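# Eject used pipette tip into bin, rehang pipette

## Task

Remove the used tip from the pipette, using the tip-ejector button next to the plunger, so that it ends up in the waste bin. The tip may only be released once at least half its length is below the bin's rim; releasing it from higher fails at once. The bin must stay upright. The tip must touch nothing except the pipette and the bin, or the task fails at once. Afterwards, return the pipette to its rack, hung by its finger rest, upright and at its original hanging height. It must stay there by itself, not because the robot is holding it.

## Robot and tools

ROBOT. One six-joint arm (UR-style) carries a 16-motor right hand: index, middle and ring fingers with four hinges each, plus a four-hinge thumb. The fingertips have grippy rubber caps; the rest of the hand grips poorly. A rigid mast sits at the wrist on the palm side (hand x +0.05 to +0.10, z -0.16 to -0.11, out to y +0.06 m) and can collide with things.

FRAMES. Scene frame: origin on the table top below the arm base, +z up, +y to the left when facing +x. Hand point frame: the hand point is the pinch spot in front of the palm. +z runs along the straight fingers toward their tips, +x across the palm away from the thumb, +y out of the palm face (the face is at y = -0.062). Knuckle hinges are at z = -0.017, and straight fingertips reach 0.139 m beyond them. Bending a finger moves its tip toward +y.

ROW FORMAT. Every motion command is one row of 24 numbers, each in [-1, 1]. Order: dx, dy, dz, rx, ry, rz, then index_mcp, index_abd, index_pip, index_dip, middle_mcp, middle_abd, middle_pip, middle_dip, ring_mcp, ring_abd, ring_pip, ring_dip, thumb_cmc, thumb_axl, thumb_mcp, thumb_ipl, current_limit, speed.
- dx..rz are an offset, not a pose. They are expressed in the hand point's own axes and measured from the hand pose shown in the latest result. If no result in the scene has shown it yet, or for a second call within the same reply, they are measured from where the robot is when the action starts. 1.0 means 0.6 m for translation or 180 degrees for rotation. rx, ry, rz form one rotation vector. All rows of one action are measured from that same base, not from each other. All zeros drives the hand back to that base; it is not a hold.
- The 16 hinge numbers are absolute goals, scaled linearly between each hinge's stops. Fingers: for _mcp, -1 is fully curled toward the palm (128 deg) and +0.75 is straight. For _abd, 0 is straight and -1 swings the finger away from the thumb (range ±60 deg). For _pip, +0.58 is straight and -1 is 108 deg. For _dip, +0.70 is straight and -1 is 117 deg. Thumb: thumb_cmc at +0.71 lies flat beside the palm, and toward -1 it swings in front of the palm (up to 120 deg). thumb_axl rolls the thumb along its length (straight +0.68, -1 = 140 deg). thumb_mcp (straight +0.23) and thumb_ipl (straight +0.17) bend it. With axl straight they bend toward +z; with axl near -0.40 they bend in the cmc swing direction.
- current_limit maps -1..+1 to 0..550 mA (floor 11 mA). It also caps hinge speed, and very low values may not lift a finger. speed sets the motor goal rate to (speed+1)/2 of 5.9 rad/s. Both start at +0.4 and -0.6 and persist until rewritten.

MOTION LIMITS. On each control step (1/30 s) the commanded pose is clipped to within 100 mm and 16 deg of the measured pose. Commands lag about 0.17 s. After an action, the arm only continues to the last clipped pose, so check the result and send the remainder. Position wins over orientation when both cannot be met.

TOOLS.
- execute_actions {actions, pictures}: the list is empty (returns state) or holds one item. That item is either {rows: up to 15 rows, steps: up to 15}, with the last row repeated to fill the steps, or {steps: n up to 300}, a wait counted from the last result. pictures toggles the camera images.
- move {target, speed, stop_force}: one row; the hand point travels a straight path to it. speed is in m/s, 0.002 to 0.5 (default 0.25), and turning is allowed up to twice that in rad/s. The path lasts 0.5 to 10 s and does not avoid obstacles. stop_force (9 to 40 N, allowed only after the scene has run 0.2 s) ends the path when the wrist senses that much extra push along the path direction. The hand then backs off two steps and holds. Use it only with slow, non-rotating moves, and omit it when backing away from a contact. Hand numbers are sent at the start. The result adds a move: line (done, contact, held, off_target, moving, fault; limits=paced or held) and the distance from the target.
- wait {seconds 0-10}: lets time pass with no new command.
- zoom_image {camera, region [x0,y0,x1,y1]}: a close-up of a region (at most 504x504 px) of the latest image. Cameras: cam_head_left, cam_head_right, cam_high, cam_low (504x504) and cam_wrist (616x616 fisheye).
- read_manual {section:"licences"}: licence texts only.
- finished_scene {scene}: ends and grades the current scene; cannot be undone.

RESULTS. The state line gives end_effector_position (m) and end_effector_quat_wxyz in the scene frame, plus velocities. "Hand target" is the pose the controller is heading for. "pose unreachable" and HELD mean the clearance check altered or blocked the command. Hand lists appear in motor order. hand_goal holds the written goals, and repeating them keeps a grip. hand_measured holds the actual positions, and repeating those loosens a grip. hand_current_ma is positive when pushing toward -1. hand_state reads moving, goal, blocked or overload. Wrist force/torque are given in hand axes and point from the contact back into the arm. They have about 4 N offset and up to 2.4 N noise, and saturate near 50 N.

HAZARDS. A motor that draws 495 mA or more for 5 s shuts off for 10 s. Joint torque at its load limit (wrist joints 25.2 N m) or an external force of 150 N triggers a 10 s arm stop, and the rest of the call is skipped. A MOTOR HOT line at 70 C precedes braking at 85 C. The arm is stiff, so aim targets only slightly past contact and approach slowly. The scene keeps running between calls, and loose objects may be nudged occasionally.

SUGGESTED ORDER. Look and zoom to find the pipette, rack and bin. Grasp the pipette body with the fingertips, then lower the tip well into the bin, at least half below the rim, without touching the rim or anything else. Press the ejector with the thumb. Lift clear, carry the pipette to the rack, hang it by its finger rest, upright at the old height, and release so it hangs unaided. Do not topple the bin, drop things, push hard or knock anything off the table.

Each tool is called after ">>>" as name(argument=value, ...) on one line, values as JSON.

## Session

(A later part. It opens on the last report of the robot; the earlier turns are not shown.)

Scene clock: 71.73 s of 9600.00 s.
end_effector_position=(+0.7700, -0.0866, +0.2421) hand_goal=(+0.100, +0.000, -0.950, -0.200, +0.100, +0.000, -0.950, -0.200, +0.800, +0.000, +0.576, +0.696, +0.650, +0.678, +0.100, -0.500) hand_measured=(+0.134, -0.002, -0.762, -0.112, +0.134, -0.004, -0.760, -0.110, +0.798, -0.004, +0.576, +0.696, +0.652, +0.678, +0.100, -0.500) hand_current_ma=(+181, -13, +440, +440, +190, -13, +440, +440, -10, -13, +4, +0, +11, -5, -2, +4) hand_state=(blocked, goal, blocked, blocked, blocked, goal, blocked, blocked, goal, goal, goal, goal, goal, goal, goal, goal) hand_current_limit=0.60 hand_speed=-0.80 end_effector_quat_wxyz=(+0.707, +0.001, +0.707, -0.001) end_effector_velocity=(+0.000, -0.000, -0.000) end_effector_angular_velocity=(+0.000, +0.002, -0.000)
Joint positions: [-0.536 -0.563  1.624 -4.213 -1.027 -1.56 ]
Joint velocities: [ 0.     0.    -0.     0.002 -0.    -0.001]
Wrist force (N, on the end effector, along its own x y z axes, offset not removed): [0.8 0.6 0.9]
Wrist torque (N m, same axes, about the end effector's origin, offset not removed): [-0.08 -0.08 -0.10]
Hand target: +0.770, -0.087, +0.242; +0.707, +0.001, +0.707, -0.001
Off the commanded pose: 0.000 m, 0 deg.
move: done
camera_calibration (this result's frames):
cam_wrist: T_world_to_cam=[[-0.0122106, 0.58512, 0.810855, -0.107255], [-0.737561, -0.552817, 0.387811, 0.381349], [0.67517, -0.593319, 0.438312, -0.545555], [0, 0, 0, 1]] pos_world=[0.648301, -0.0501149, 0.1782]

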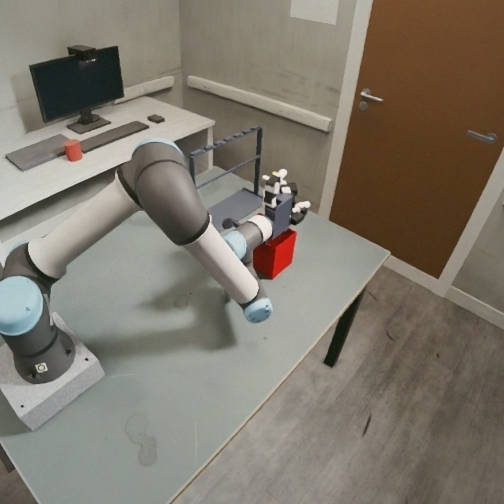

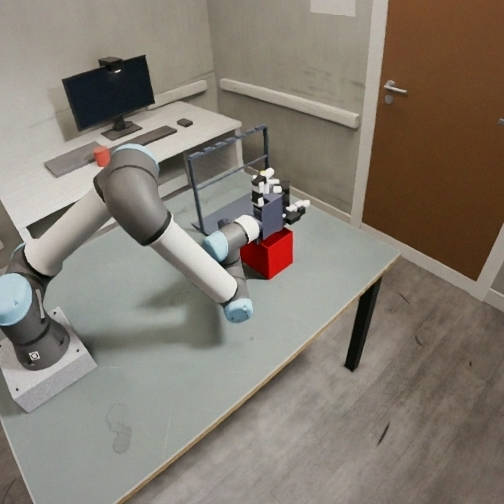

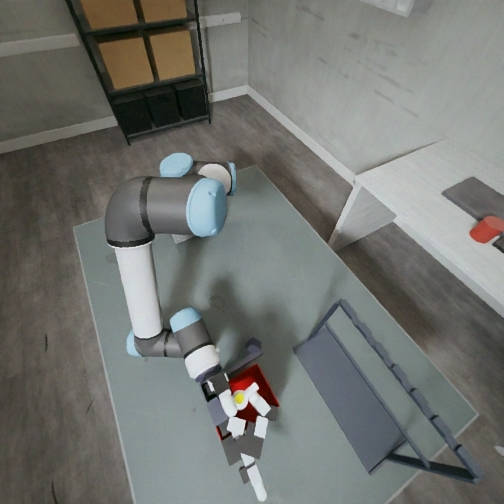

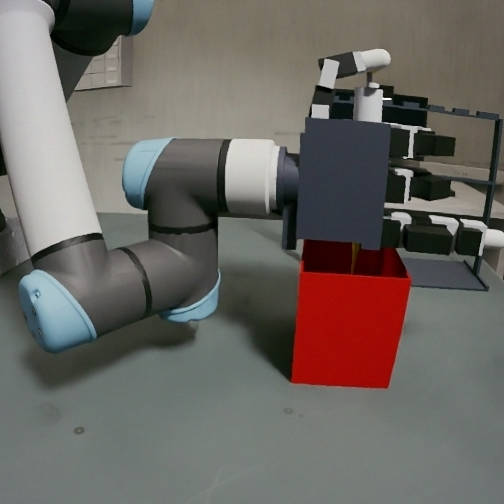

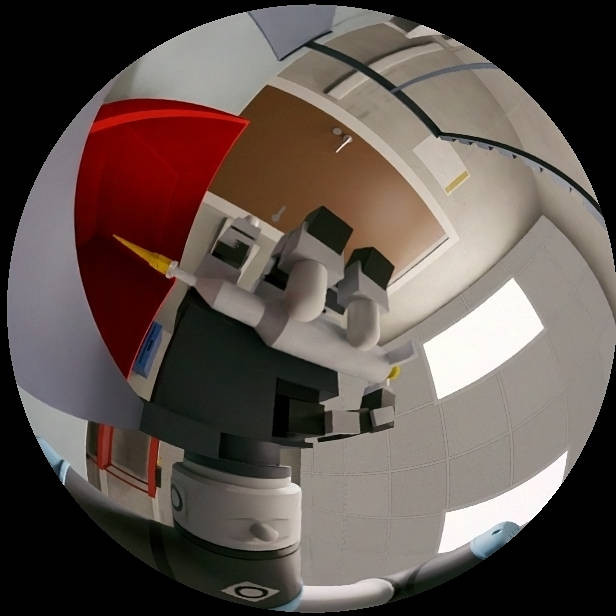

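>>> move(target=[0.02,0,0,0,0,0,0.1,0,-0.95,-0.2,0.1,0,-0.95,-0.2,0.8,0,0.576,0.696,0.65,0.678,0.1,-0.5,0.75,-0.8], speed=0.03)

>>> move(target=[0,0,0,0,0,0,0.1,0,-0.95,-0.2,0.1,0,-0.95,-0.2,0.8,0,0.576,0.696,0.63,0.678,-0.05,-0.8,0.75,-0.8])

>>> zoom_image(camera="cam_low", region=[300,40,430,170])

Scene clock: 75.10 s of 9600.00 s.
end_effector_position=(+0.7700, -0.0866, +0.2303) hand_goal=(+0.100, +0.000, -0.950, -0.200, +0.100, +0.000, -0.950, -0.200, +0.800, +0.000, +0.576, +0.696, +0.650, +0.678, +0.100, -0.500) hand_measured=(+0.136, -0.002, -0.762, -0.116, +0.136, -0.004, -0.760, -0.114, +0.798, -0.004, +0.576, +0.696, +0.652, +0.678, +0.100, -0.500) hand_current_ma=(+191, -13, +481, +481, +201, -13, +481, +450, -10, -13, +4, +0, +11, -5, -2, +4) hand_state=(blocked, goal, blocked, blocked, blocked, goal, blocked, blocked, goal, goal, goal, goal, goal, goal, goal, goal) hand_current_limit=0.75 hand_speed=-0.80 end_effector_quat_wxyz=(+0.707, +0.001, +0.707, -0.001) end_effector_velocity=(+0.000, +0.000, -0.002) end_effector_angular_velocity=(-0.001, -0.000, +0.000)
Joint positions: [-0.535 -0.538  1.616 -4.229 -1.027 -1.56 ]
Joint velocities: [ 0.     0.004 -0.002 -0.002 -0.    -0.001]
Wrist force (N, on the end effector, along its own x y z axes, offset not removed): [1.3 -2.5 -0.1]
Wrist torque (N m, same axes, about the end effector's origin, offset not removed): [-0.43 -0.19 -0.13]
Hand target: +0.770, -0.087, +0.230; +0.707, +0.001, +0.707, -0.001
Off the commanded pose: 0.000 m, 0 deg.
move: done
camera_calibration (this result's frames):
cam_wrist: T_world_to_cam=[[-0.0121952, 0.585109, 0.810863, -0.0977285], [-0.737555, -0.552821, 0.387816, 0.385906], [0.675177, -0.593327, 0.438292, -0.540362], [0, 0, 0, 1]] pos_world=[0.648275, -0.0500921, 0.16642]

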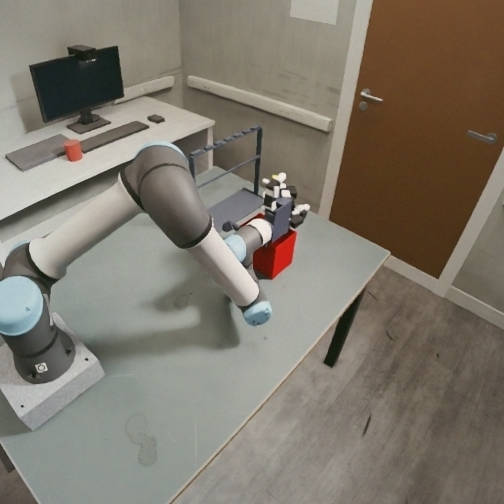

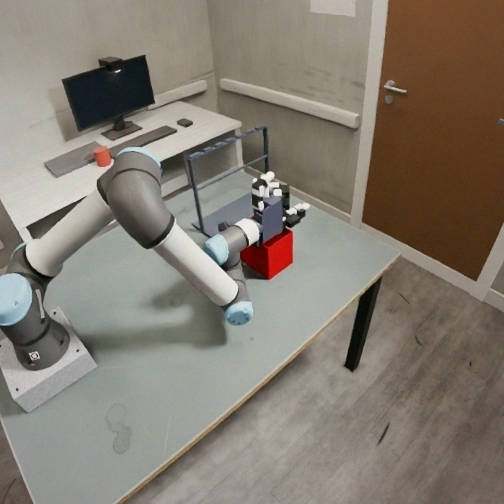

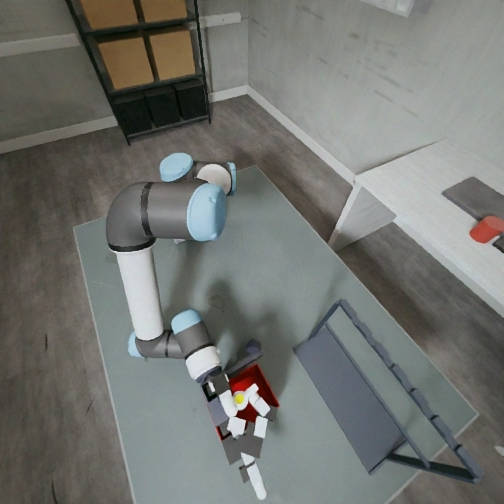

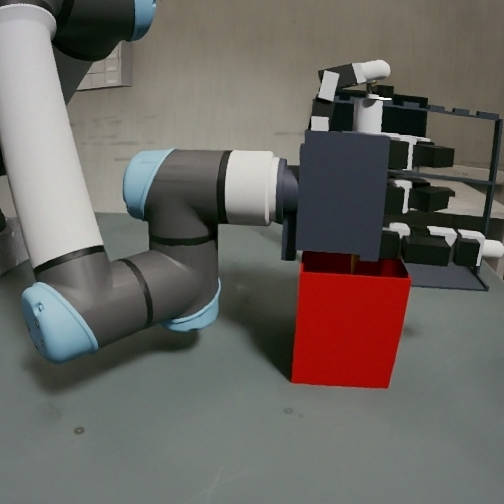

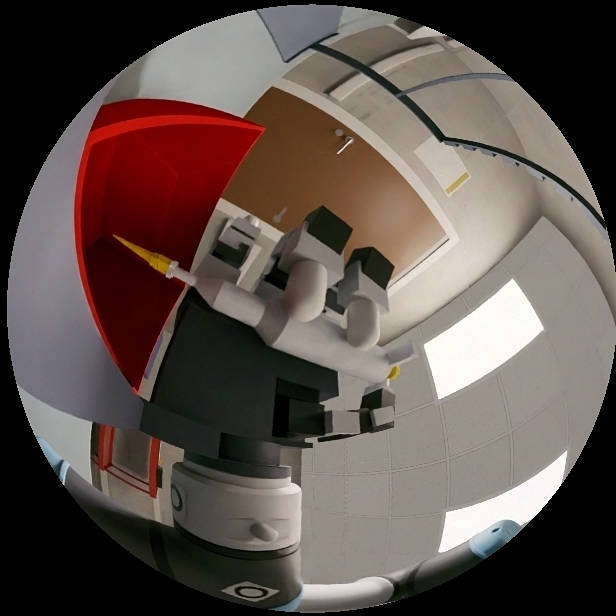

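Scene clock: 75.70 s of 9600.00 s.
end_effector_position=(+0.7700, -0.0866, +0.2303) hand_goal=(+0.100, +0.000, -0.950, -0.200, +0.100, +0.000, -0.950, -0.200, +0.800, +0.000, +0.576, +0.696, +0.630, +0.678, -0.050, -0.800) hand_measured=(+0.136, -0.002, -0.762, -0.116, +0.138, -0.004, -0.760, -0.114, +0.798, -0.004, +0.576, +0.696, +0.632, +0.678, +0.010, -0.592) hand_current_ma=(+197, -13, +481, +481, +208, -13, +481, +445, -10, -13, +4, +0, +12, -4, +455, +481) hand_state=(blocked, goal, blocked, blocked, blocked, goal, blocked, blocked, goal, goal, goal, goal, goal, goal, blocked, blocked) hand_current_limit=0.75 hand_speed=-0.80 end_effector_quat_wxyz=(+0.707, +0.001, +0.707, -0.001) end_effector_velocity=(-0.000, +0.000, +0.001) end_effector_angular_velocity=(-0.001, -0.003, +0.000)
Joint positions: [-0.535 -0.538  1.615 -4.229 -1.027 -1.56 ]
Joint velocities: [-0.    -0.    -0.    -0.003  0.     0.   ]
Wrist force (N, on the end effector, along its own x y z axes, offset not removed): [2.6 0.0 -2.0]
Wrist torque (N m, same axes, about the end effector's origin, offset not removed): [0.03 -0.28 0.06]
Hand target: +0.770, -0.087, +0.230; +0.707, +0.001, +0.707, -0.001
Off the commanded pose: 0.000 m, 0 deg.
move: done
camera_calibration (this result's frames):
cam_wrist: T_world_to_cam=[[-0.012137, 0.585074, 0.810889, -0.0977076], [-0.737528, -0.552837, 0.387845, 0.385916], [0.675208, -0.593346, 0.438218, -0.540342], [0, 0, 0, 1]] pos_world=[0.648281, -0.0500952, 0.166342]

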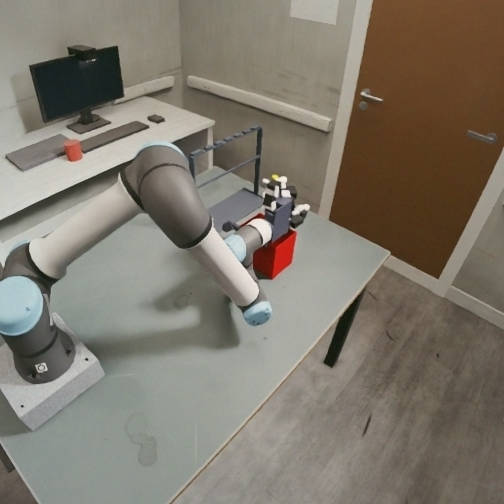

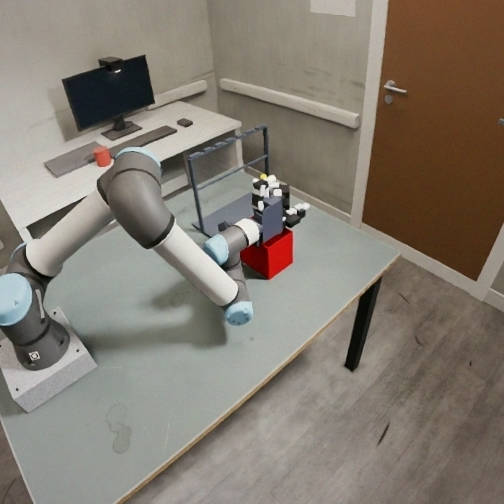

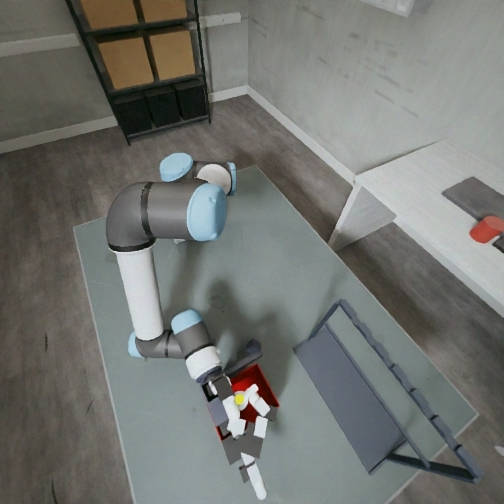

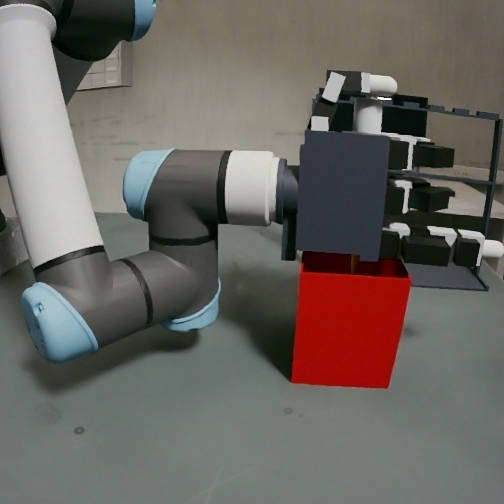

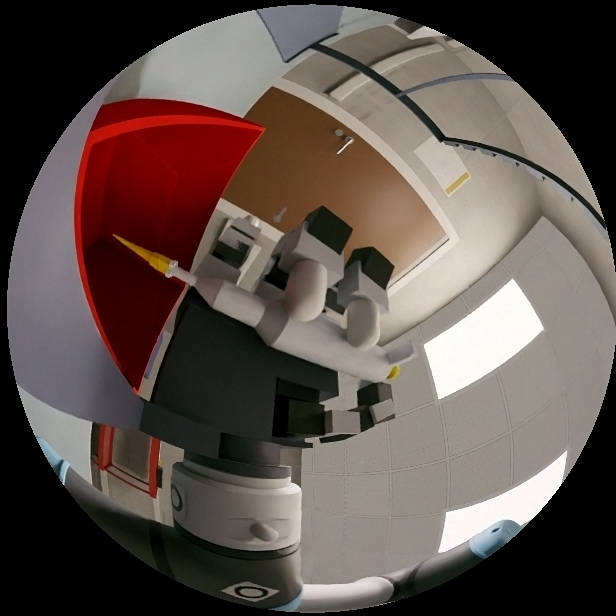

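Region (300, 40, 430, 170) of cam_low's 504x504 image, scaled by 3.877, with more detail than that image has.

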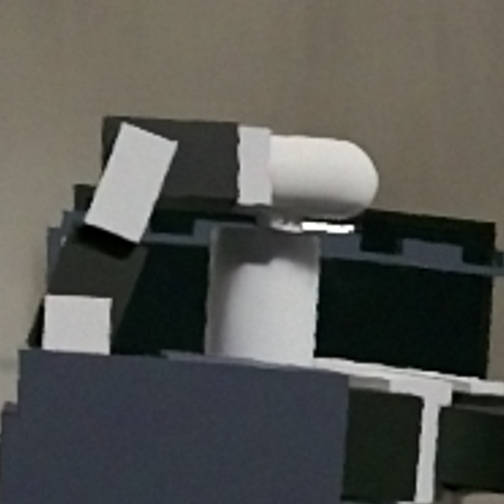

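Brief full current.

>>> execute_actions(actions=[{"rows":[[0,0,0,0,0,0,0.1,0,-0.95,-0.3,0.1,0,-0.95,-0.3,0.8,0,0.576,0.696,0.55,0.678,-0.3,-0.9,1,0]]}], pictures=false)

>>> execute_actions(actions=[{"steps":30}], pictures=false)

>>> execute_actions(actions=[{"rows":[[0,0,0,0,0,0,0.1,0,-0.95,-0.3,0.1,0,-0.95,-0.3,0.8,0,0.576,0.696,0.55,0.678,-0.3,-0.9,0.75,0]],"steps":3}])

Scene clock: 79.00 s of 9600.00 s.
end_effector_position=(+0.7700, -0.0866, +0.2303) hand_goal=(+0.100, +0.000, -0.950, -0.300, +0.100, +0.000, -0.950, -0.300, +0.800, +0.000, +0.576, +0.696, +0.550, +0.678, -0.300, -0.900) hand_measured=(+0.146, -0.002, -0.762, -0.132, +0.144, -0.002, -0.760, -0.128, +0.798, -0.004, +0.576, +0.696, +0.608, +0.692, -0.010, -0.638) hand_current_ma=(+248, -6, +550, +550, +247, -6, +550, +550, -10, -13, +4, +0, +318, +102, +550, +550) hand_state=(blocked, goal, blocked, blocked, blocked, goal, blocked, blocked, goal, goal, goal, goal, blocked, goal, blocked, blocked) hand_current_limit=1.00 hand_speed=0.00 end_effector_quat_wxyz=(+0.707, +0.001, +0.707, -0.001) end_effector_velocity=(-0.000, +0.000, -0.000) end_effector_angular_velocity=(-0.000, +0.000, +0.001)
Joint positions: [-0.535 -0.538  1.616 -4.229 -1.027 -1.56 ]
Joint velocities: [ 0.     0.     0.    -0.     0.    -0.001]
Wrist force (N, on the end effector, along its own x y z axes, offset not removed): [1.7 -2.6 -1.6]
Wrist torque (N m, same axes, about the end effector's origin, offset not removed): [-0.35 -0.12 -0.08]
Hand target: +0.770, -0.087, +0.230; +0.707, +0.001, +0.707, -0.001
Off the commanded pose: 0.000 m, 0 deg.
Steps of this call (steps 1 to 84: nothing new was sent; steps 85 to 99: all 15 steps of this action). Readings (end_effector_position | what the end effector reports):
85: (+0.7700, -0.0866, +0.2303) | hand_goal=(+0.100, +0.000, -0.950, -0.300, +0.100, +0.000, -0.950, -0.300, +0.800, +0.000, +0.576, +0.696, +0.550, +0.678, -0.300, -0.900) hand_measured=(+0.136, -0.002, -0.762, -0.118, +0.138, -0.004, -0.760, -0.114, +0.798, -0.004, +0.576, +0.696, +0.632, +0.678, +0.010, -0.592) hand_current_ma=(+197, -13, +481, +481, +209, -13, +481, +445, -10, -13, +4, +0, +12, -4, +455, +481) hand_state=(blocked, goal, blocked, moving, blocked, goal, blocked, moving, goal, goal, goal, goal, moving, goal, moving, moving) hand_current_limit=1.00 hand_speed=0.00
86: (+0.7700, -0.0866, +0.2303) | hand_goal=(+0.100, +0.000, -0.950, -0.300, +0.100, +0.000, -0.950, -0.300, +0.800, +0.000, +0.576, +0.696, +0.550, +0.678, -0.300, -0.900) hand_measured=(+0.136, -0.002, -0.762, -0.118, +0.138, -0.004, -0.760, -0.116, +0.798, -0.004, +0.576, +0.696, +0.626, +0.678, +0.010, -0.594) hand_current_ma=(+200, -13, +550, +524, +209, -12, +550, +499, -10, -13, +4, +0, +310, +31, +550, +525) hand_state=(blocked, goal, moving, moving, blocked, goal, moving, moving, goal, goal, goal, goal, moving, moving, moving, moving) hand_current_limit=1.00 hand_speed=0.00
88: (+0.7700, -0.0866, +0.2303) | hand_goal=(+0.100, +0.000, -0.950, -0.300, +0.100, +0.000, -0.950, -0.300, +0.800, +0.000, +0.576, +0.696, +0.550, +0.678, -0.300, -0.900) hand_measured=(+0.140, -0.002, -0.762, -0.122, +0.140, -0.002, -0.760, -0.122, +0.798, -0.004, +0.576, +0.696, +0.610, +0.692, +0.010, -0.602) hand_current_ma=(+219, -7, +550, +535, +228, -6, +550, +545, -10, -13, +4, +0, +334, +116, +531, +499) hand_state=(moving, moving, blocked, moving, moving, moving, blocked, moving, goal, goal, goal, goal, moving, moving, moving, moving) hand_current_limit=1.00 hand_speed=0.00
92: (+0.7700, -0.0866, +0.2303) | hand_goal=(+0.100, +0.000, -0.950, -0.300, +0.100, +0.000, -0.950, -0.300, +0.800, +0.000, +0.576, +0.696, +0.550, +0.678, -0.300, -0.900) hand_measured=(+0.144, -0.002, -0.762, -0.130, +0.142, -0.002, -0.760, -0.126, +0.798, -0.004, +0.576, +0.696, +0.608, +0.692, -0.010, -0.638) hand_current_ma=(+246, -6, +550, +538, +245, -6, +550, +538, -10, -13, +4, +0, +318, +102, +550, +550) hand_state=(moving, goal, blocked, moving, moving, goal, blocked, moving, goal, goal, goal, goal, blocked, goal, moving, moving) hand_current_limit=1.00 hand_speed=0.00
99: the state above

Scene clock: 80.00 s of 9600.00 s.
end_effector_position=(+0.7700, -0.0866, +0.2302) hand_goal=(+0.100, +0.000, -0.950, -0.300, +0.100, +0.000, -0.950, -0.300, +0.800, +0.000, +0.576, +0.696, +0.550, +0.678, -0.300, -0.900) hand_measured=(+0.146, -0.002, -0.762, -0.132, +0.144, -0.002, -0.760, -0.128, +0.798, -0.004, +0.576, +0.696, +0.608, +0.692, -0.010, -0.638) hand_current_ma=(+248, -6, +550, +550, +247, -6, +550, +550, -10, -13, +4, +0, +318, +102, +550, +550) hand_state=(blocked, goal, blocked, blocked, blocked, goal, blocked, blocked, goal, goal, goal, goal, blocked, goal, blocked, blocked) hand_current_limit=1.00 hand_speed=0.00 end_effector_quat_wxyz=(+0.707, +0.001, +0.707, -0.001) end_effector_velocity=(+0.000, -0.000, +0.000) end_effector_angular_velocity=(+0.001, +0.000, -0.000)
Joint positions: [-0.535 -0.538  1.616 -4.229 -1.027 -1.56 ]
Joint velocities: [-0.    -0.    -0.     0.001 -0.     0.   ]
Wrist force (N, on the end effector, along its own x y z axes, offset not removed): [0.0 -0.2 -0.6]
Wrist torque (N m, same axes, about the end effector's origin, offset not removed): [-0.09 0.12 -0.11]
Hand target: +0.770, -0.087, +0.230; +0.707, +0.001, +0.707, -0.001
Off the commanded pose: 0.000 m, 0 deg.
Steps of this call (steps 1 to 30: nothing new was sent). Readings (end_effector_position | what the end effector reports):
1: (+0.7700, -0.0866, +0.2303) | hand_goal=(+0.100, +0.000, -0.950, -0.300, +0.100, +0.000, -0.950, -0.300, +0.800, +0.000, +0.576, +0.696, +0.550, +0.678, -0.300, -0.900) hand_measured=(+0.146, -0.002, -0.762, -0.132, +0.144, -0.002, -0.760, -0.128, +0.798, -0.004, +0.576, +0.696, +0.608, +0.692, -0.010, -0.638) hand_current_ma=(+248, -6, +550, +550, +247, -6, +550, +550, -10, -13, +4, +0, +318, +102, +550, +550) hand_state=(blocked, goal, blocked, blocked, blocked, goal, blocked, blocked, goal, goal, goal, goal, blocked, goal, blocked, blocked) hand_current_limit=1.00 hand_speed=0.00
2: (+0.7700, -0.0866, +0.2303) | hand_goal=(+0.100, +0.000, -0.950, -0.300, +0.100, +0.000, -0.950, -0.300, +0.800, +0.000, +0.576, +0.696, +0.550, +0.678, -0.300, -0.900) hand_measured=(+0.146, -0.002, -0.762, -0.132, +0.144, -0.002, -0.760, -0.128, +0.798, -0.004, +0.576, +0.696, +0.608, +0.692, -0.010, -0.638) hand_current_ma=(+248, -6, +550, +550, +247, -6, +550, +550, -10, -13, +4, +0, +318, +102, +550, +550) hand_state=(blocked, goal, blocked, blocked, blocked, goal, blocked, blocked, goal, goal, goal, goal, blocked, goal, blocked, blocked) hand_current_limit=1.00 hand_speed=0.00
4: (+0.7700, -0.0866, +0.2303) | hand_goal=(+0.100, +0.000, -0.950, -0.300, +0.100, +0.000, -0.950, -0.300, +0.800, +0.000, +0.576, +0.696, +0.550, +0.678, -0.300, -0.900) hand_measured=(+0.146, -0.002, -0.762, -0.132, +0.144, -0.002, -0.760, -0.128, +0.798, -0.004, +0.576, +0.696, +0.608, +0.692, -0.010, -0.638) hand_current_ma=(+248, -6, +550, +550, +247, -6, +550, +550, -10, -13, +4, +0, +318, +102, +550, +550) hand_state=(blocked, goal, blocked, blocked, blocked, goal, blocked, blocked, goal, goal, goal, goal, blocked, goal, blocked, blocked) hand_current_limit=1.00 hand_speed=0.00
8: (+0.7700, -0.0866, +0.2303) | hand_goal=(+0.100, +0.000, -0.950, -0.300, +0.100, +0.000, -0.950, -0.300, +0.800, +0.000, +0.576, +0.696, +0.550, +0.678, -0.300, -0.900) hand_measured=(+0.146, -0.002, -0.762, -0.132, +0.144, -0.002, -0.760, -0.128, +0.798, -0.004, +0.576, +0.696, +0.608, +0.692, -0.010, -0.638) hand_current_ma=(+248, -6, +550, +550, +247, -6, +550, +550, -10, -13, +4, +0, +318, +102, +550, +550) hand_state=(blocked, goal, blocked, blocked, blocked, goal, blocked, blocked, goal, goal, goal, goal, blocked, goal, blocked, blocked) hand_current_limit=1.00 hand_speed=0.00
30: the state above

Scene clock: 80.10 s of 9600.00 s.
end_effector_position=(+0.7700, -0.0866, +0.2302) hand_goal=(+0.100, +0.000, -0.950, -0.300, +0.100, +0.000, -0.950, -0.300, +0.800, +0.000, +0.576, +0.696, +0.550, +0.678, -0.300, -0.900) hand_measured=(+0.146, -0.002, -0.760, -0.132, +0.144, -0.002, -0.758, -0.128, +0.798, -0.004, +0.576, +0.696, +0.608, +0.692, -0.010, -0.638) hand_current_ma=(+248, -6, +481, +479, +247, -5, +481, +479, -10, -13, +4, +0, +318, +102, +479, +479) hand_state=(blocked, goal, moving, blocked, blocked, goal, moving, blocked, goal, goal, goal, goal, blocked, goal, blocked, blocked) hand_current_limit=0.75 hand_speed=0.00 end_effector_quat_wxyz=(+0.707, +0.001, +0.707, -0.001) end_effector_velocity=(+0.000, -0.000, +0.000) end_effector_angular_velocity=(-0.000, -0.000, +0.000)
Joint positions: [-0.535 -0.538  1.615 -4.229 -1.027 -1.56 ]
Joint velocities: [-0. -0. -0.  0.  0. -0.]
Wrist force (N, on the end effector, along its own x y z axes, offset not removed): [1.0 -0.5 -2.2]
Wrist torque (N m, same axes, about the end effector's origin, offset not removed): [0.03 -0.06 -0.05]
Hand target: +0.770, -0.087, +0.230; +0.707, +0.001, +0.707, -0.001
Off the commanded pose: 0.000 m, 0 deg.
Steps of this call (steps 1 to 3: all 3 steps of this action). Readings (end_effector_position | what the end effector reports):
1: (+0.7700, -0.0866, +0.2302) | hand_goal=(+0.100, +0.000, -0.950, -0.300, +0.100, +0.000, -0.950, -0.300, +0.800, +0.000, +0.576, +0.696, +0.550, +0.678, -0.300, -0.900) hand_measured=(+0.146, -0.002, -0.762, -0.132, +0.144, -0.002, -0.760, -0.128, +0.798, -0.004, +0.576, +0.696, +0.608, +0.692, -0.010, -0.638) hand_current_ma=(+248, -6, +550, +550, +247, -6, +550, +550, -10, -13, +4, +0, +318, +102, +550, +550) hand_state=(blocked, goal, blocked, blocked, blocked, goal, blocked, blocked, goal, goal, goal, goal, blocked, goal, blocked, blocked) hand_current_limit=0.75 hand_speed=0.00
2: (+0.7700, -0.0866, +0.2302) | hand_goal=(+0.100, +0.000, -0.950, -0.300, +0.100, +0.000, -0.950, -0.300, +0.800, +0.000, +0.576, +0.696, +0.550, +0.678, -0.300, -0.900) hand_measured=(+0.146, -0.002, -0.760, -0.132, +0.144, -0.002, -0.760, -0.128, +0.798, -0.004, +0.576, +0.696, +0.608, +0.692, -0.010, -0.638) hand_current_ma=(+248, -6, +477, +474, +247, -6, +476, +474, -10, -13, +4, +0, +318, +102, +474, +474) hand_state=(blocked, goal, moving, moving, blocked, goal, moving, moving, goal, goal, goal, goal, blocked, goal, moving, moving) hand_current_limit=0.75 hand_speed=0.00
3: the state above
camera_calibration (this result's frames):
cam_wrist: T_world_to_cam=[[-0.0120971, 0.58505, 0.810907, -0.0977335], [-0.73751, -0.552848, 0.387864, 0.385899], [0.675228, -0.59336, 0.438168, -0.540332], [0, 0, 0, 1]] pos_world=[0.64827, -0.0500886, 0.166332]

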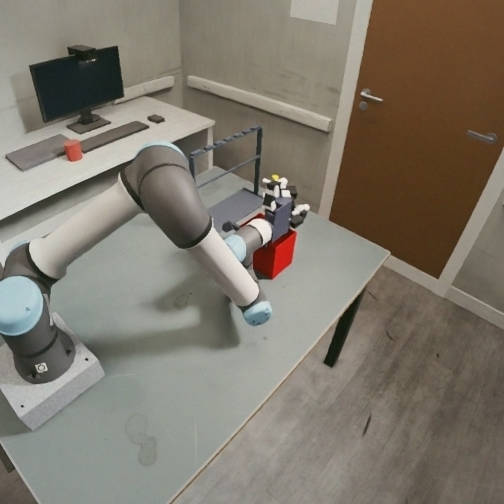

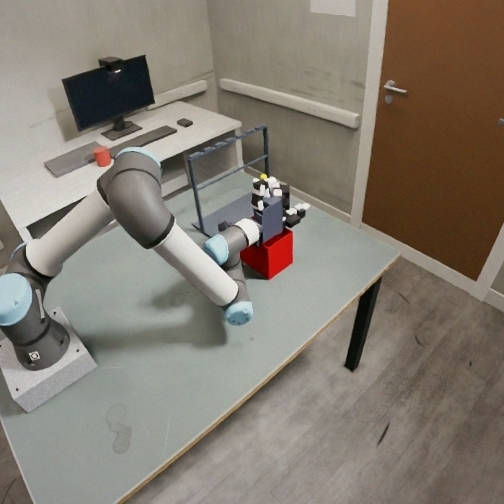

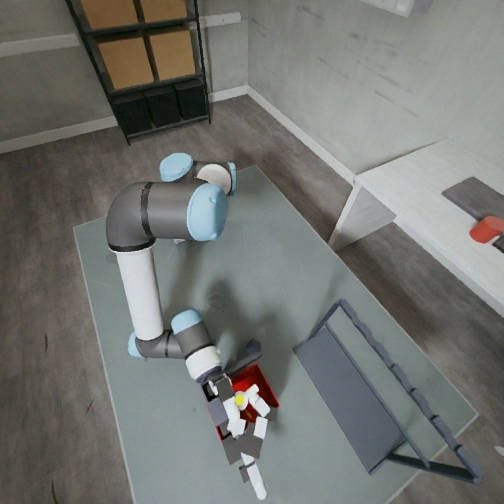

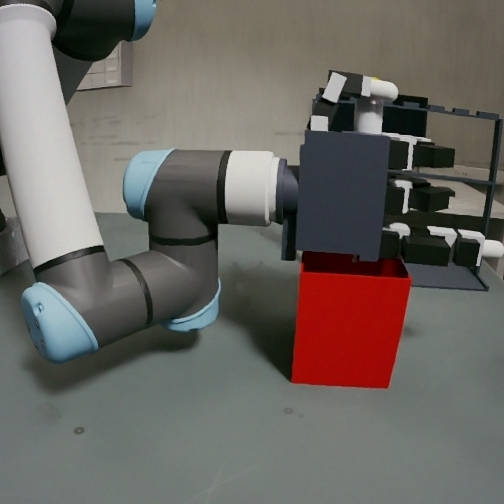

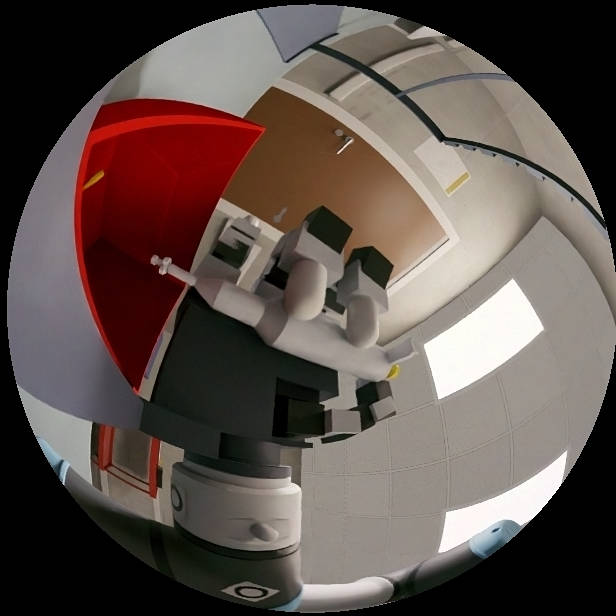

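Ejected. Return.

>>> move(target=[-0.07,0,0,0,0,0,0.1,0,-0.95,-0.25,0.1,0,-0.95,-0.25,0.8,0,0.576,0.696,0.85,0.678,0.0,-0.58,0.6,-0.7], speed=0.08)

>>> move(target=[0.028,0.33,-0.005,0,0,0,0.1,0,-0.95,-0.25,0.1,0,-0.95,-0.25,0.8,0,0.576,0.696,0.8,0.678,0.226,0.168,0.6,-0.7], speed=0.12)

>>> move(target=[0,0.118,0,0,0,0,0.1,0,-0.95,-0.25,0.1,0,-0.95,-0.25,0.8,0,0.576,0.696,0.8,0.678,0.226,0.168,0.6,-0.7], speed=0.03, stop_force=9)

>>> zoom_image(camera="cam_high", region=[310,280,400,370])

>>> zoom_image(camera="cam_wrist", region=[320,240,480,430])

Scene clock: 85.67 s of 9600.00 s.
end_effector_position=(+0.7700, -0.0867, +0.2720) hand_goal=(+0.100, +0.000, -0.950, -0.250, +0.100, +0.000, -0.950, -0.250, +0.800, +0.000, +0.576, +0.696, +0.850, +0.678, +0.000, -0.580) hand_measured=(+0.146, -0.002, -0.760, -0.132, +0.144, -0.002, -0.756, -0.128, +0.798, -0.004, +0.576, +0.696, +0.850, +0.676, +0.000, -0.582) hand_current_ma=(+248, -6, +440, +440, +247, -5, +440, +440, -10, -14, +4, +0, -3, -10, -6, -7) hand_state=(blocked, goal, blocked, blocked, blocked, goal, blocked, blocked, goal, goal, goal, goal, goal, goal, goal, goal) hand_current_limit=0.60 hand_speed=-0.70 end_effector_quat_wxyz=(+0.707, +0.001, +0.707, -0.001) end_effector_velocity=(-0.000, +0.000, +0.003) end_effector_angular_velocity=(-0.000, -0.000, +0.000)
Joint positions: [-0.536 -0.624  1.643 -4.17  -1.026 -1.56 ]
Joint velocities: [-0.    -0.006  0.002  0.004  0.001 -0.   ]
Wrist force (N, on the end effector, along its own x y z axes, offset not removed): [-0.4 -1.0 -1.2]
Wrist torque (N m, same axes, about the end effector's origin, offset not removed): [-0.07 0.25 -0.13]
Hand target: +0.770, -0.087, +0.272; +0.707, +0.001, +0.707, -0.001
Off the commanded pose: 0.000 m, 0 deg.
After step 110, 0.93 s passed at rest.
move: done
camera_calibration (this result's frames):
cam_wrist: T_world_to_cam=[[-0.0121276, 0.585011, 0.810935, -0.13154], [-0.737521, -0.552869, 0.387812, 0.369741], [0.675215, -0.593378, 0.438163, -0.558714], [0, 0, 0, 1]] pos_world=[0.648348, -0.0501576, 0.208088]

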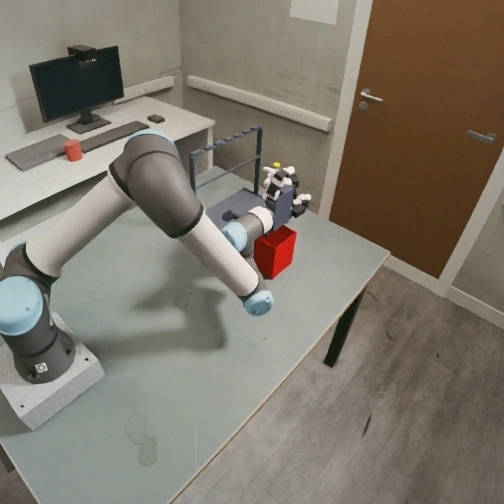

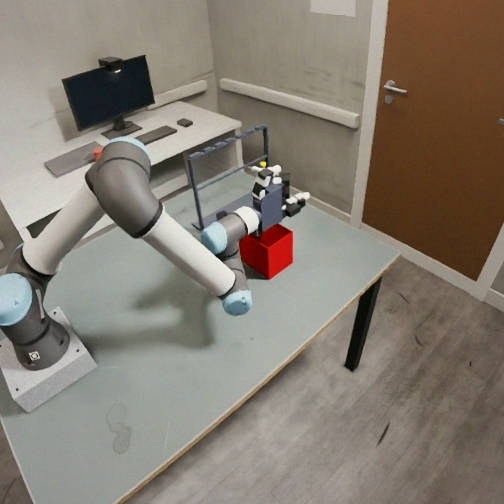

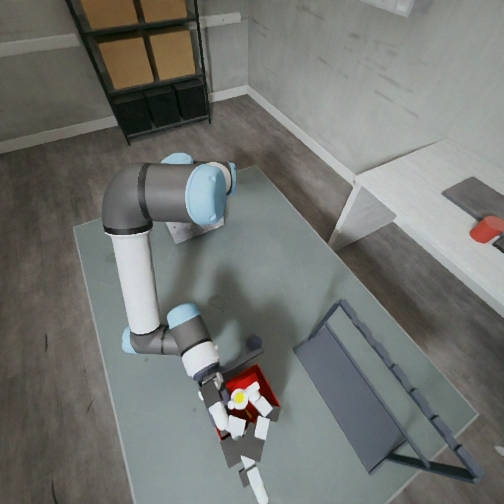

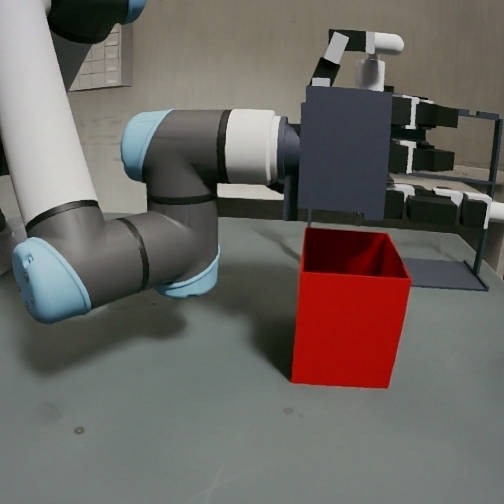

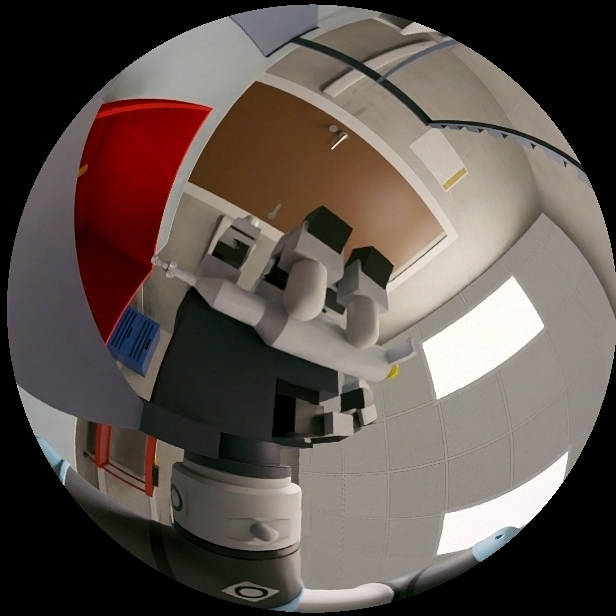

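Scene clock: 87.87 s of 9600.00 s.
end_effector_position=(+0.7673, +0.1112, +0.2556) hand_goal=(+0.100, +0.000, -0.950, -0.250, +0.100, +0.000, -0.950, -0.250, +0.800, +0.000, +0.576, +0.696, +0.800, +0.678, +0.226, +0.168) hand_measured=(+0.146, -0.002, -0.760, -0.132, +0.144, -0.002, -0.756, -0.128, +0.798, -0.004, +0.576, +0.696, +0.804, +0.676, +0.224, +0.166) hand_current_ma=(+248, -6, +440, +440, +247, -5, +440, +440, -9, -14, +4, +0, +26, -9, -14, -16) hand_state=(blocked, goal, blocked, blocked, blocked, goal, blocked, blocked, goal, goal, goal, goal, goal, goal, goal, goal) hand_current_limit=0.60 hand_speed=-0.70 end_effector_quat_wxyz=(+0.707, +0.001, +0.707, -0.001) end_effector_velocity=(+0.000, +0.002, +0.000) end_effector_angular_velocity=(+0.001, -0.000, -0.001)
Joint positions: [-0.192 -0.627  1.731 -4.254 -1.371 -1.563]
Joint velocities: [ 0.003  0.001 -0.001  0.    -0.004  0.001]
Wrist force (N, on the end effector, along its own x y z axes, offset not removed): [-0.7 2.1 -0.9]
Wrist torque (N m, same axes, about the end effector's origin, offset not removed): [0.30 0.32 0.00]
Hand target: +0.767, +0.111, +0.256; +0.707, +0.001, +0.707, -0.001
Off the commanded pose: 0.001 m, 0 deg.
move: done
camera_calibration (this result's frames):
cam_wrist: T_world_to_cam=[[-0.0123166, 0.584558, 0.811258, -0.233979], [-0.737586, -0.553108, 0.387348, 0.483668], [0.675141, -0.593602, 0.437974, -0.432142], [0, 0, 0, 1]] pos_world=[0.645622, 0.147775, 0.191737]

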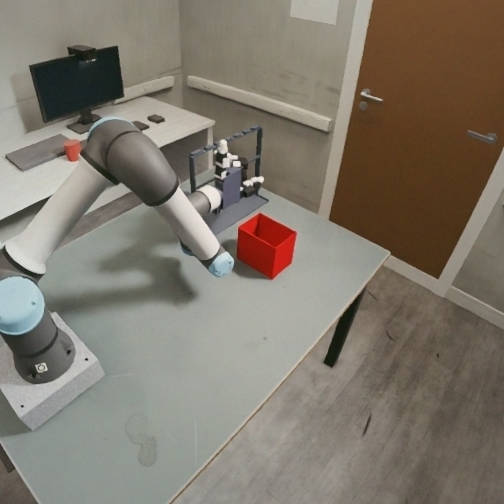

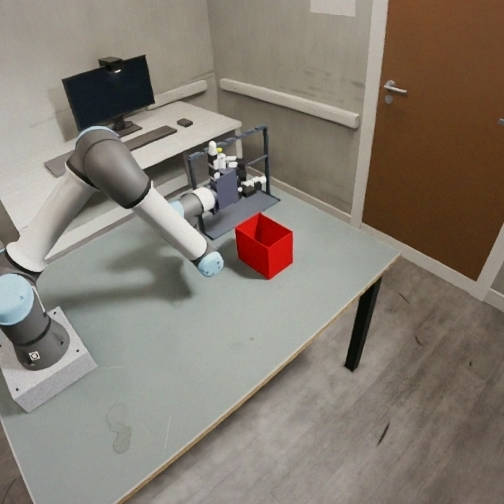

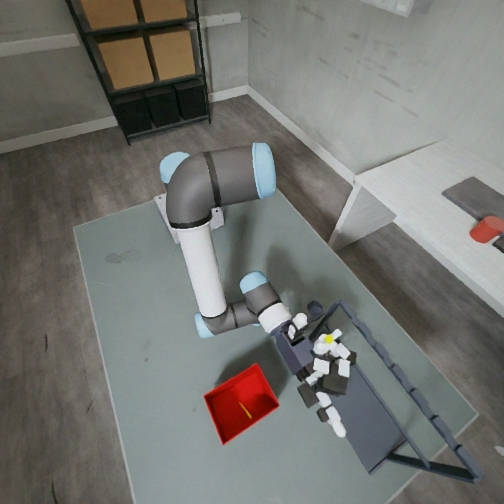

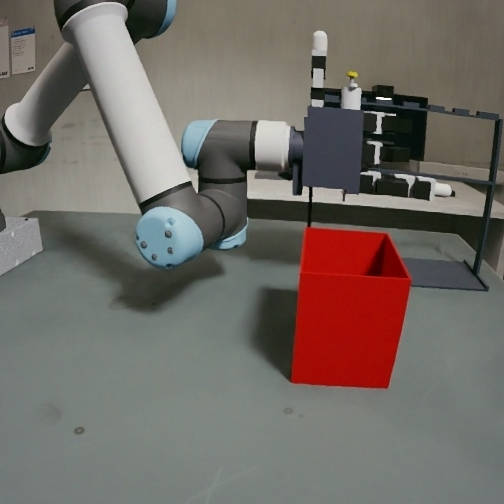

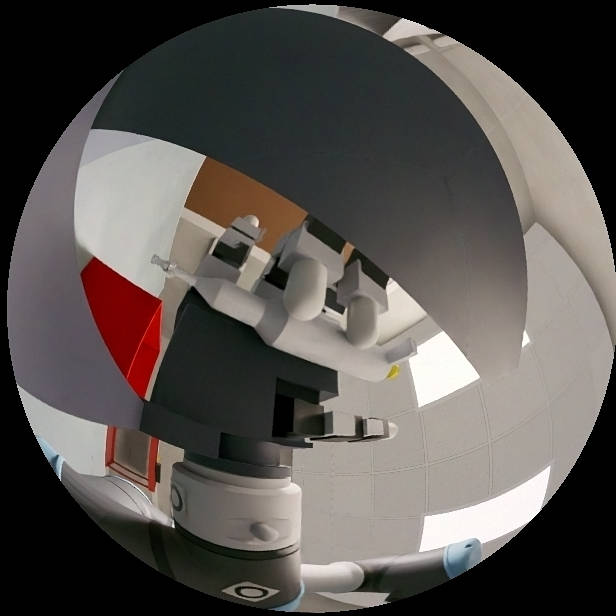

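Scene clock: 90.60 s of 9600.00 s.
end_effector_position=(+0.7674, +0.1818, +0.2558) hand_goal=(+0.100, +0.000, -0.950, -0.250, +0.100, +0.000, -0.950, -0.250, +0.800, +0.000, +0.576, +0.696, +0.800, +0.678, +0.226, +0.168) hand_measured=(+0.146, -0.002, -0.760, -0.132, +0.144, -0.002, -0.756, -0.128, +0.798, -0.004, +0.576, +0.696, +0.804, +0.676, +0.224, +0.166) hand_current_ma=(+248, -6, +440, +440, +247, -5, +440, +440, -9, -14, +4, +0, +26, -9, -14, -16) hand_state=(blocked, goal, blocked, blocked, blocked, goal, blocked, blocked, goal, goal, goal, goal, goal, goal, goal, goal) hand_current_limit=0.60 hand_speed=-0.70 end_effector_quat_wxyz=(+0.707, +0.001, +0.707, -0.001) end_effector_velocity=(-0.000, +0.002, -0.000) end_effector_angular_velocity=(-0.001, +0.001, -0.000)
Joint positions: [-0.058 -0.619  1.705 -4.236 -1.504 -1.564]
Joint velocities: [ 0.003  0.001 -0.001  0.001 -0.004 -0.001]
Wrist force (N, on the end effector, along its own x y z axes, offset not removed): [1.7 -0.4 -0.3]
Wrist torque (N m, same axes, about the end effector's origin, offset not removed): [-0.14 -0.20 0.06]
Hand target: +0.767, +0.182, +0.256; +0.707, +0.001, +0.707, -0.001
Off the commanded pose: 0.000 m, 0 deg.
move: done
camera_calibration (this result's frames):
cam_wrist: T_world_to_cam=[[-0.012347, 0.58437, 0.811393, -0.275376], [-0.737591, -0.553207, 0.387198, 0.522794], [0.675135, -0.593695, 0.437856, -0.390293], [0, 0, 0, 1]] pos_world=[0.645709, 0.218419, 0.191906]

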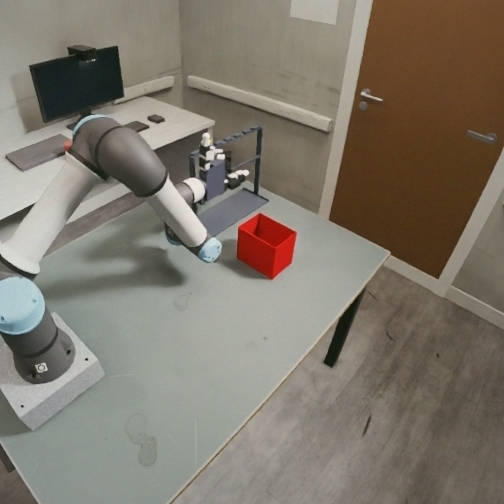

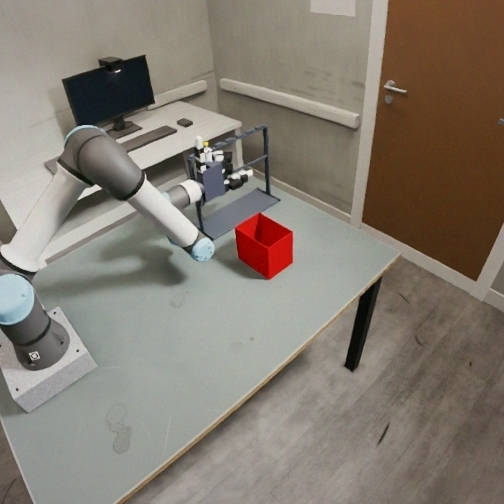

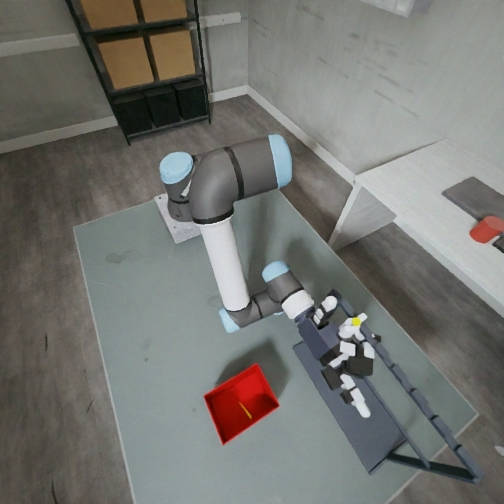

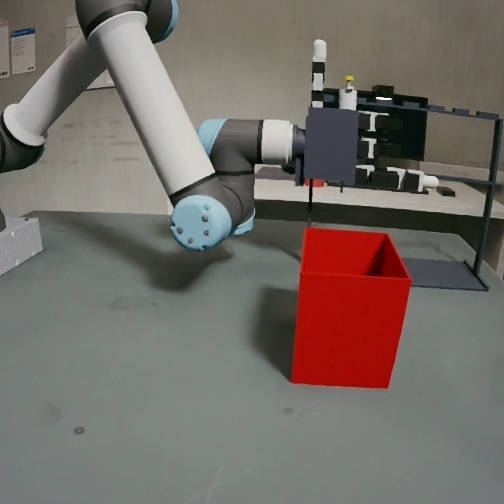

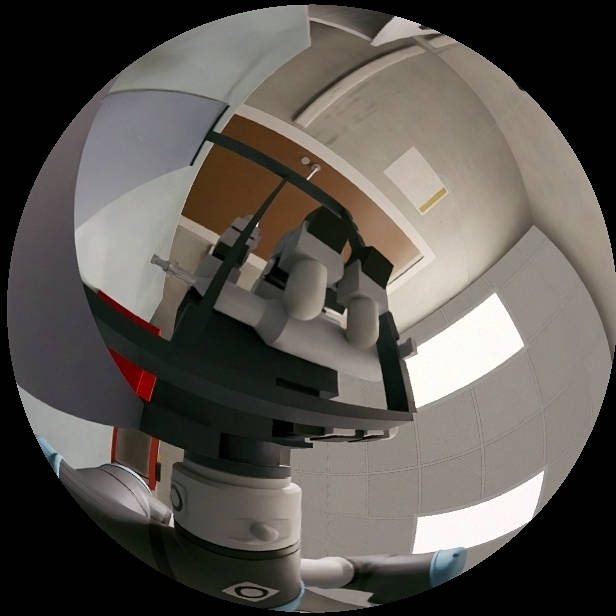

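Region (310, 280, 400, 370) of cam_high's 504x504 image, scaled by 5.600, with more detail than that image has.

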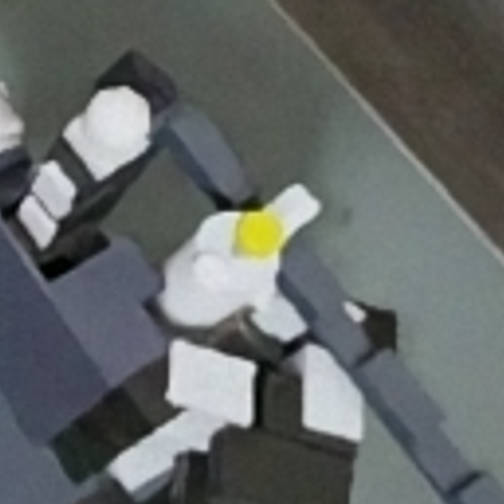

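Region (320, 240, 480, 430) of cam_wrist's 616x616 image, scaled by 2.653, with more detail than that image has; it fills the left 424 columns of this view, and the rest is white.

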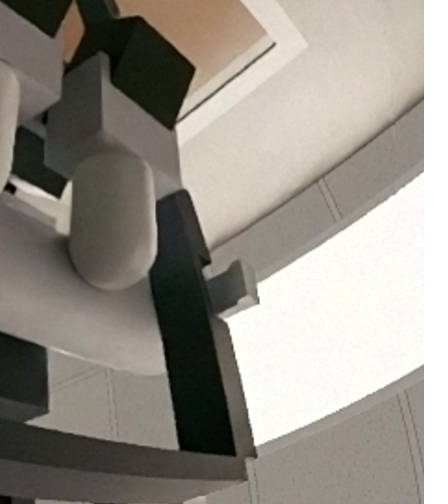

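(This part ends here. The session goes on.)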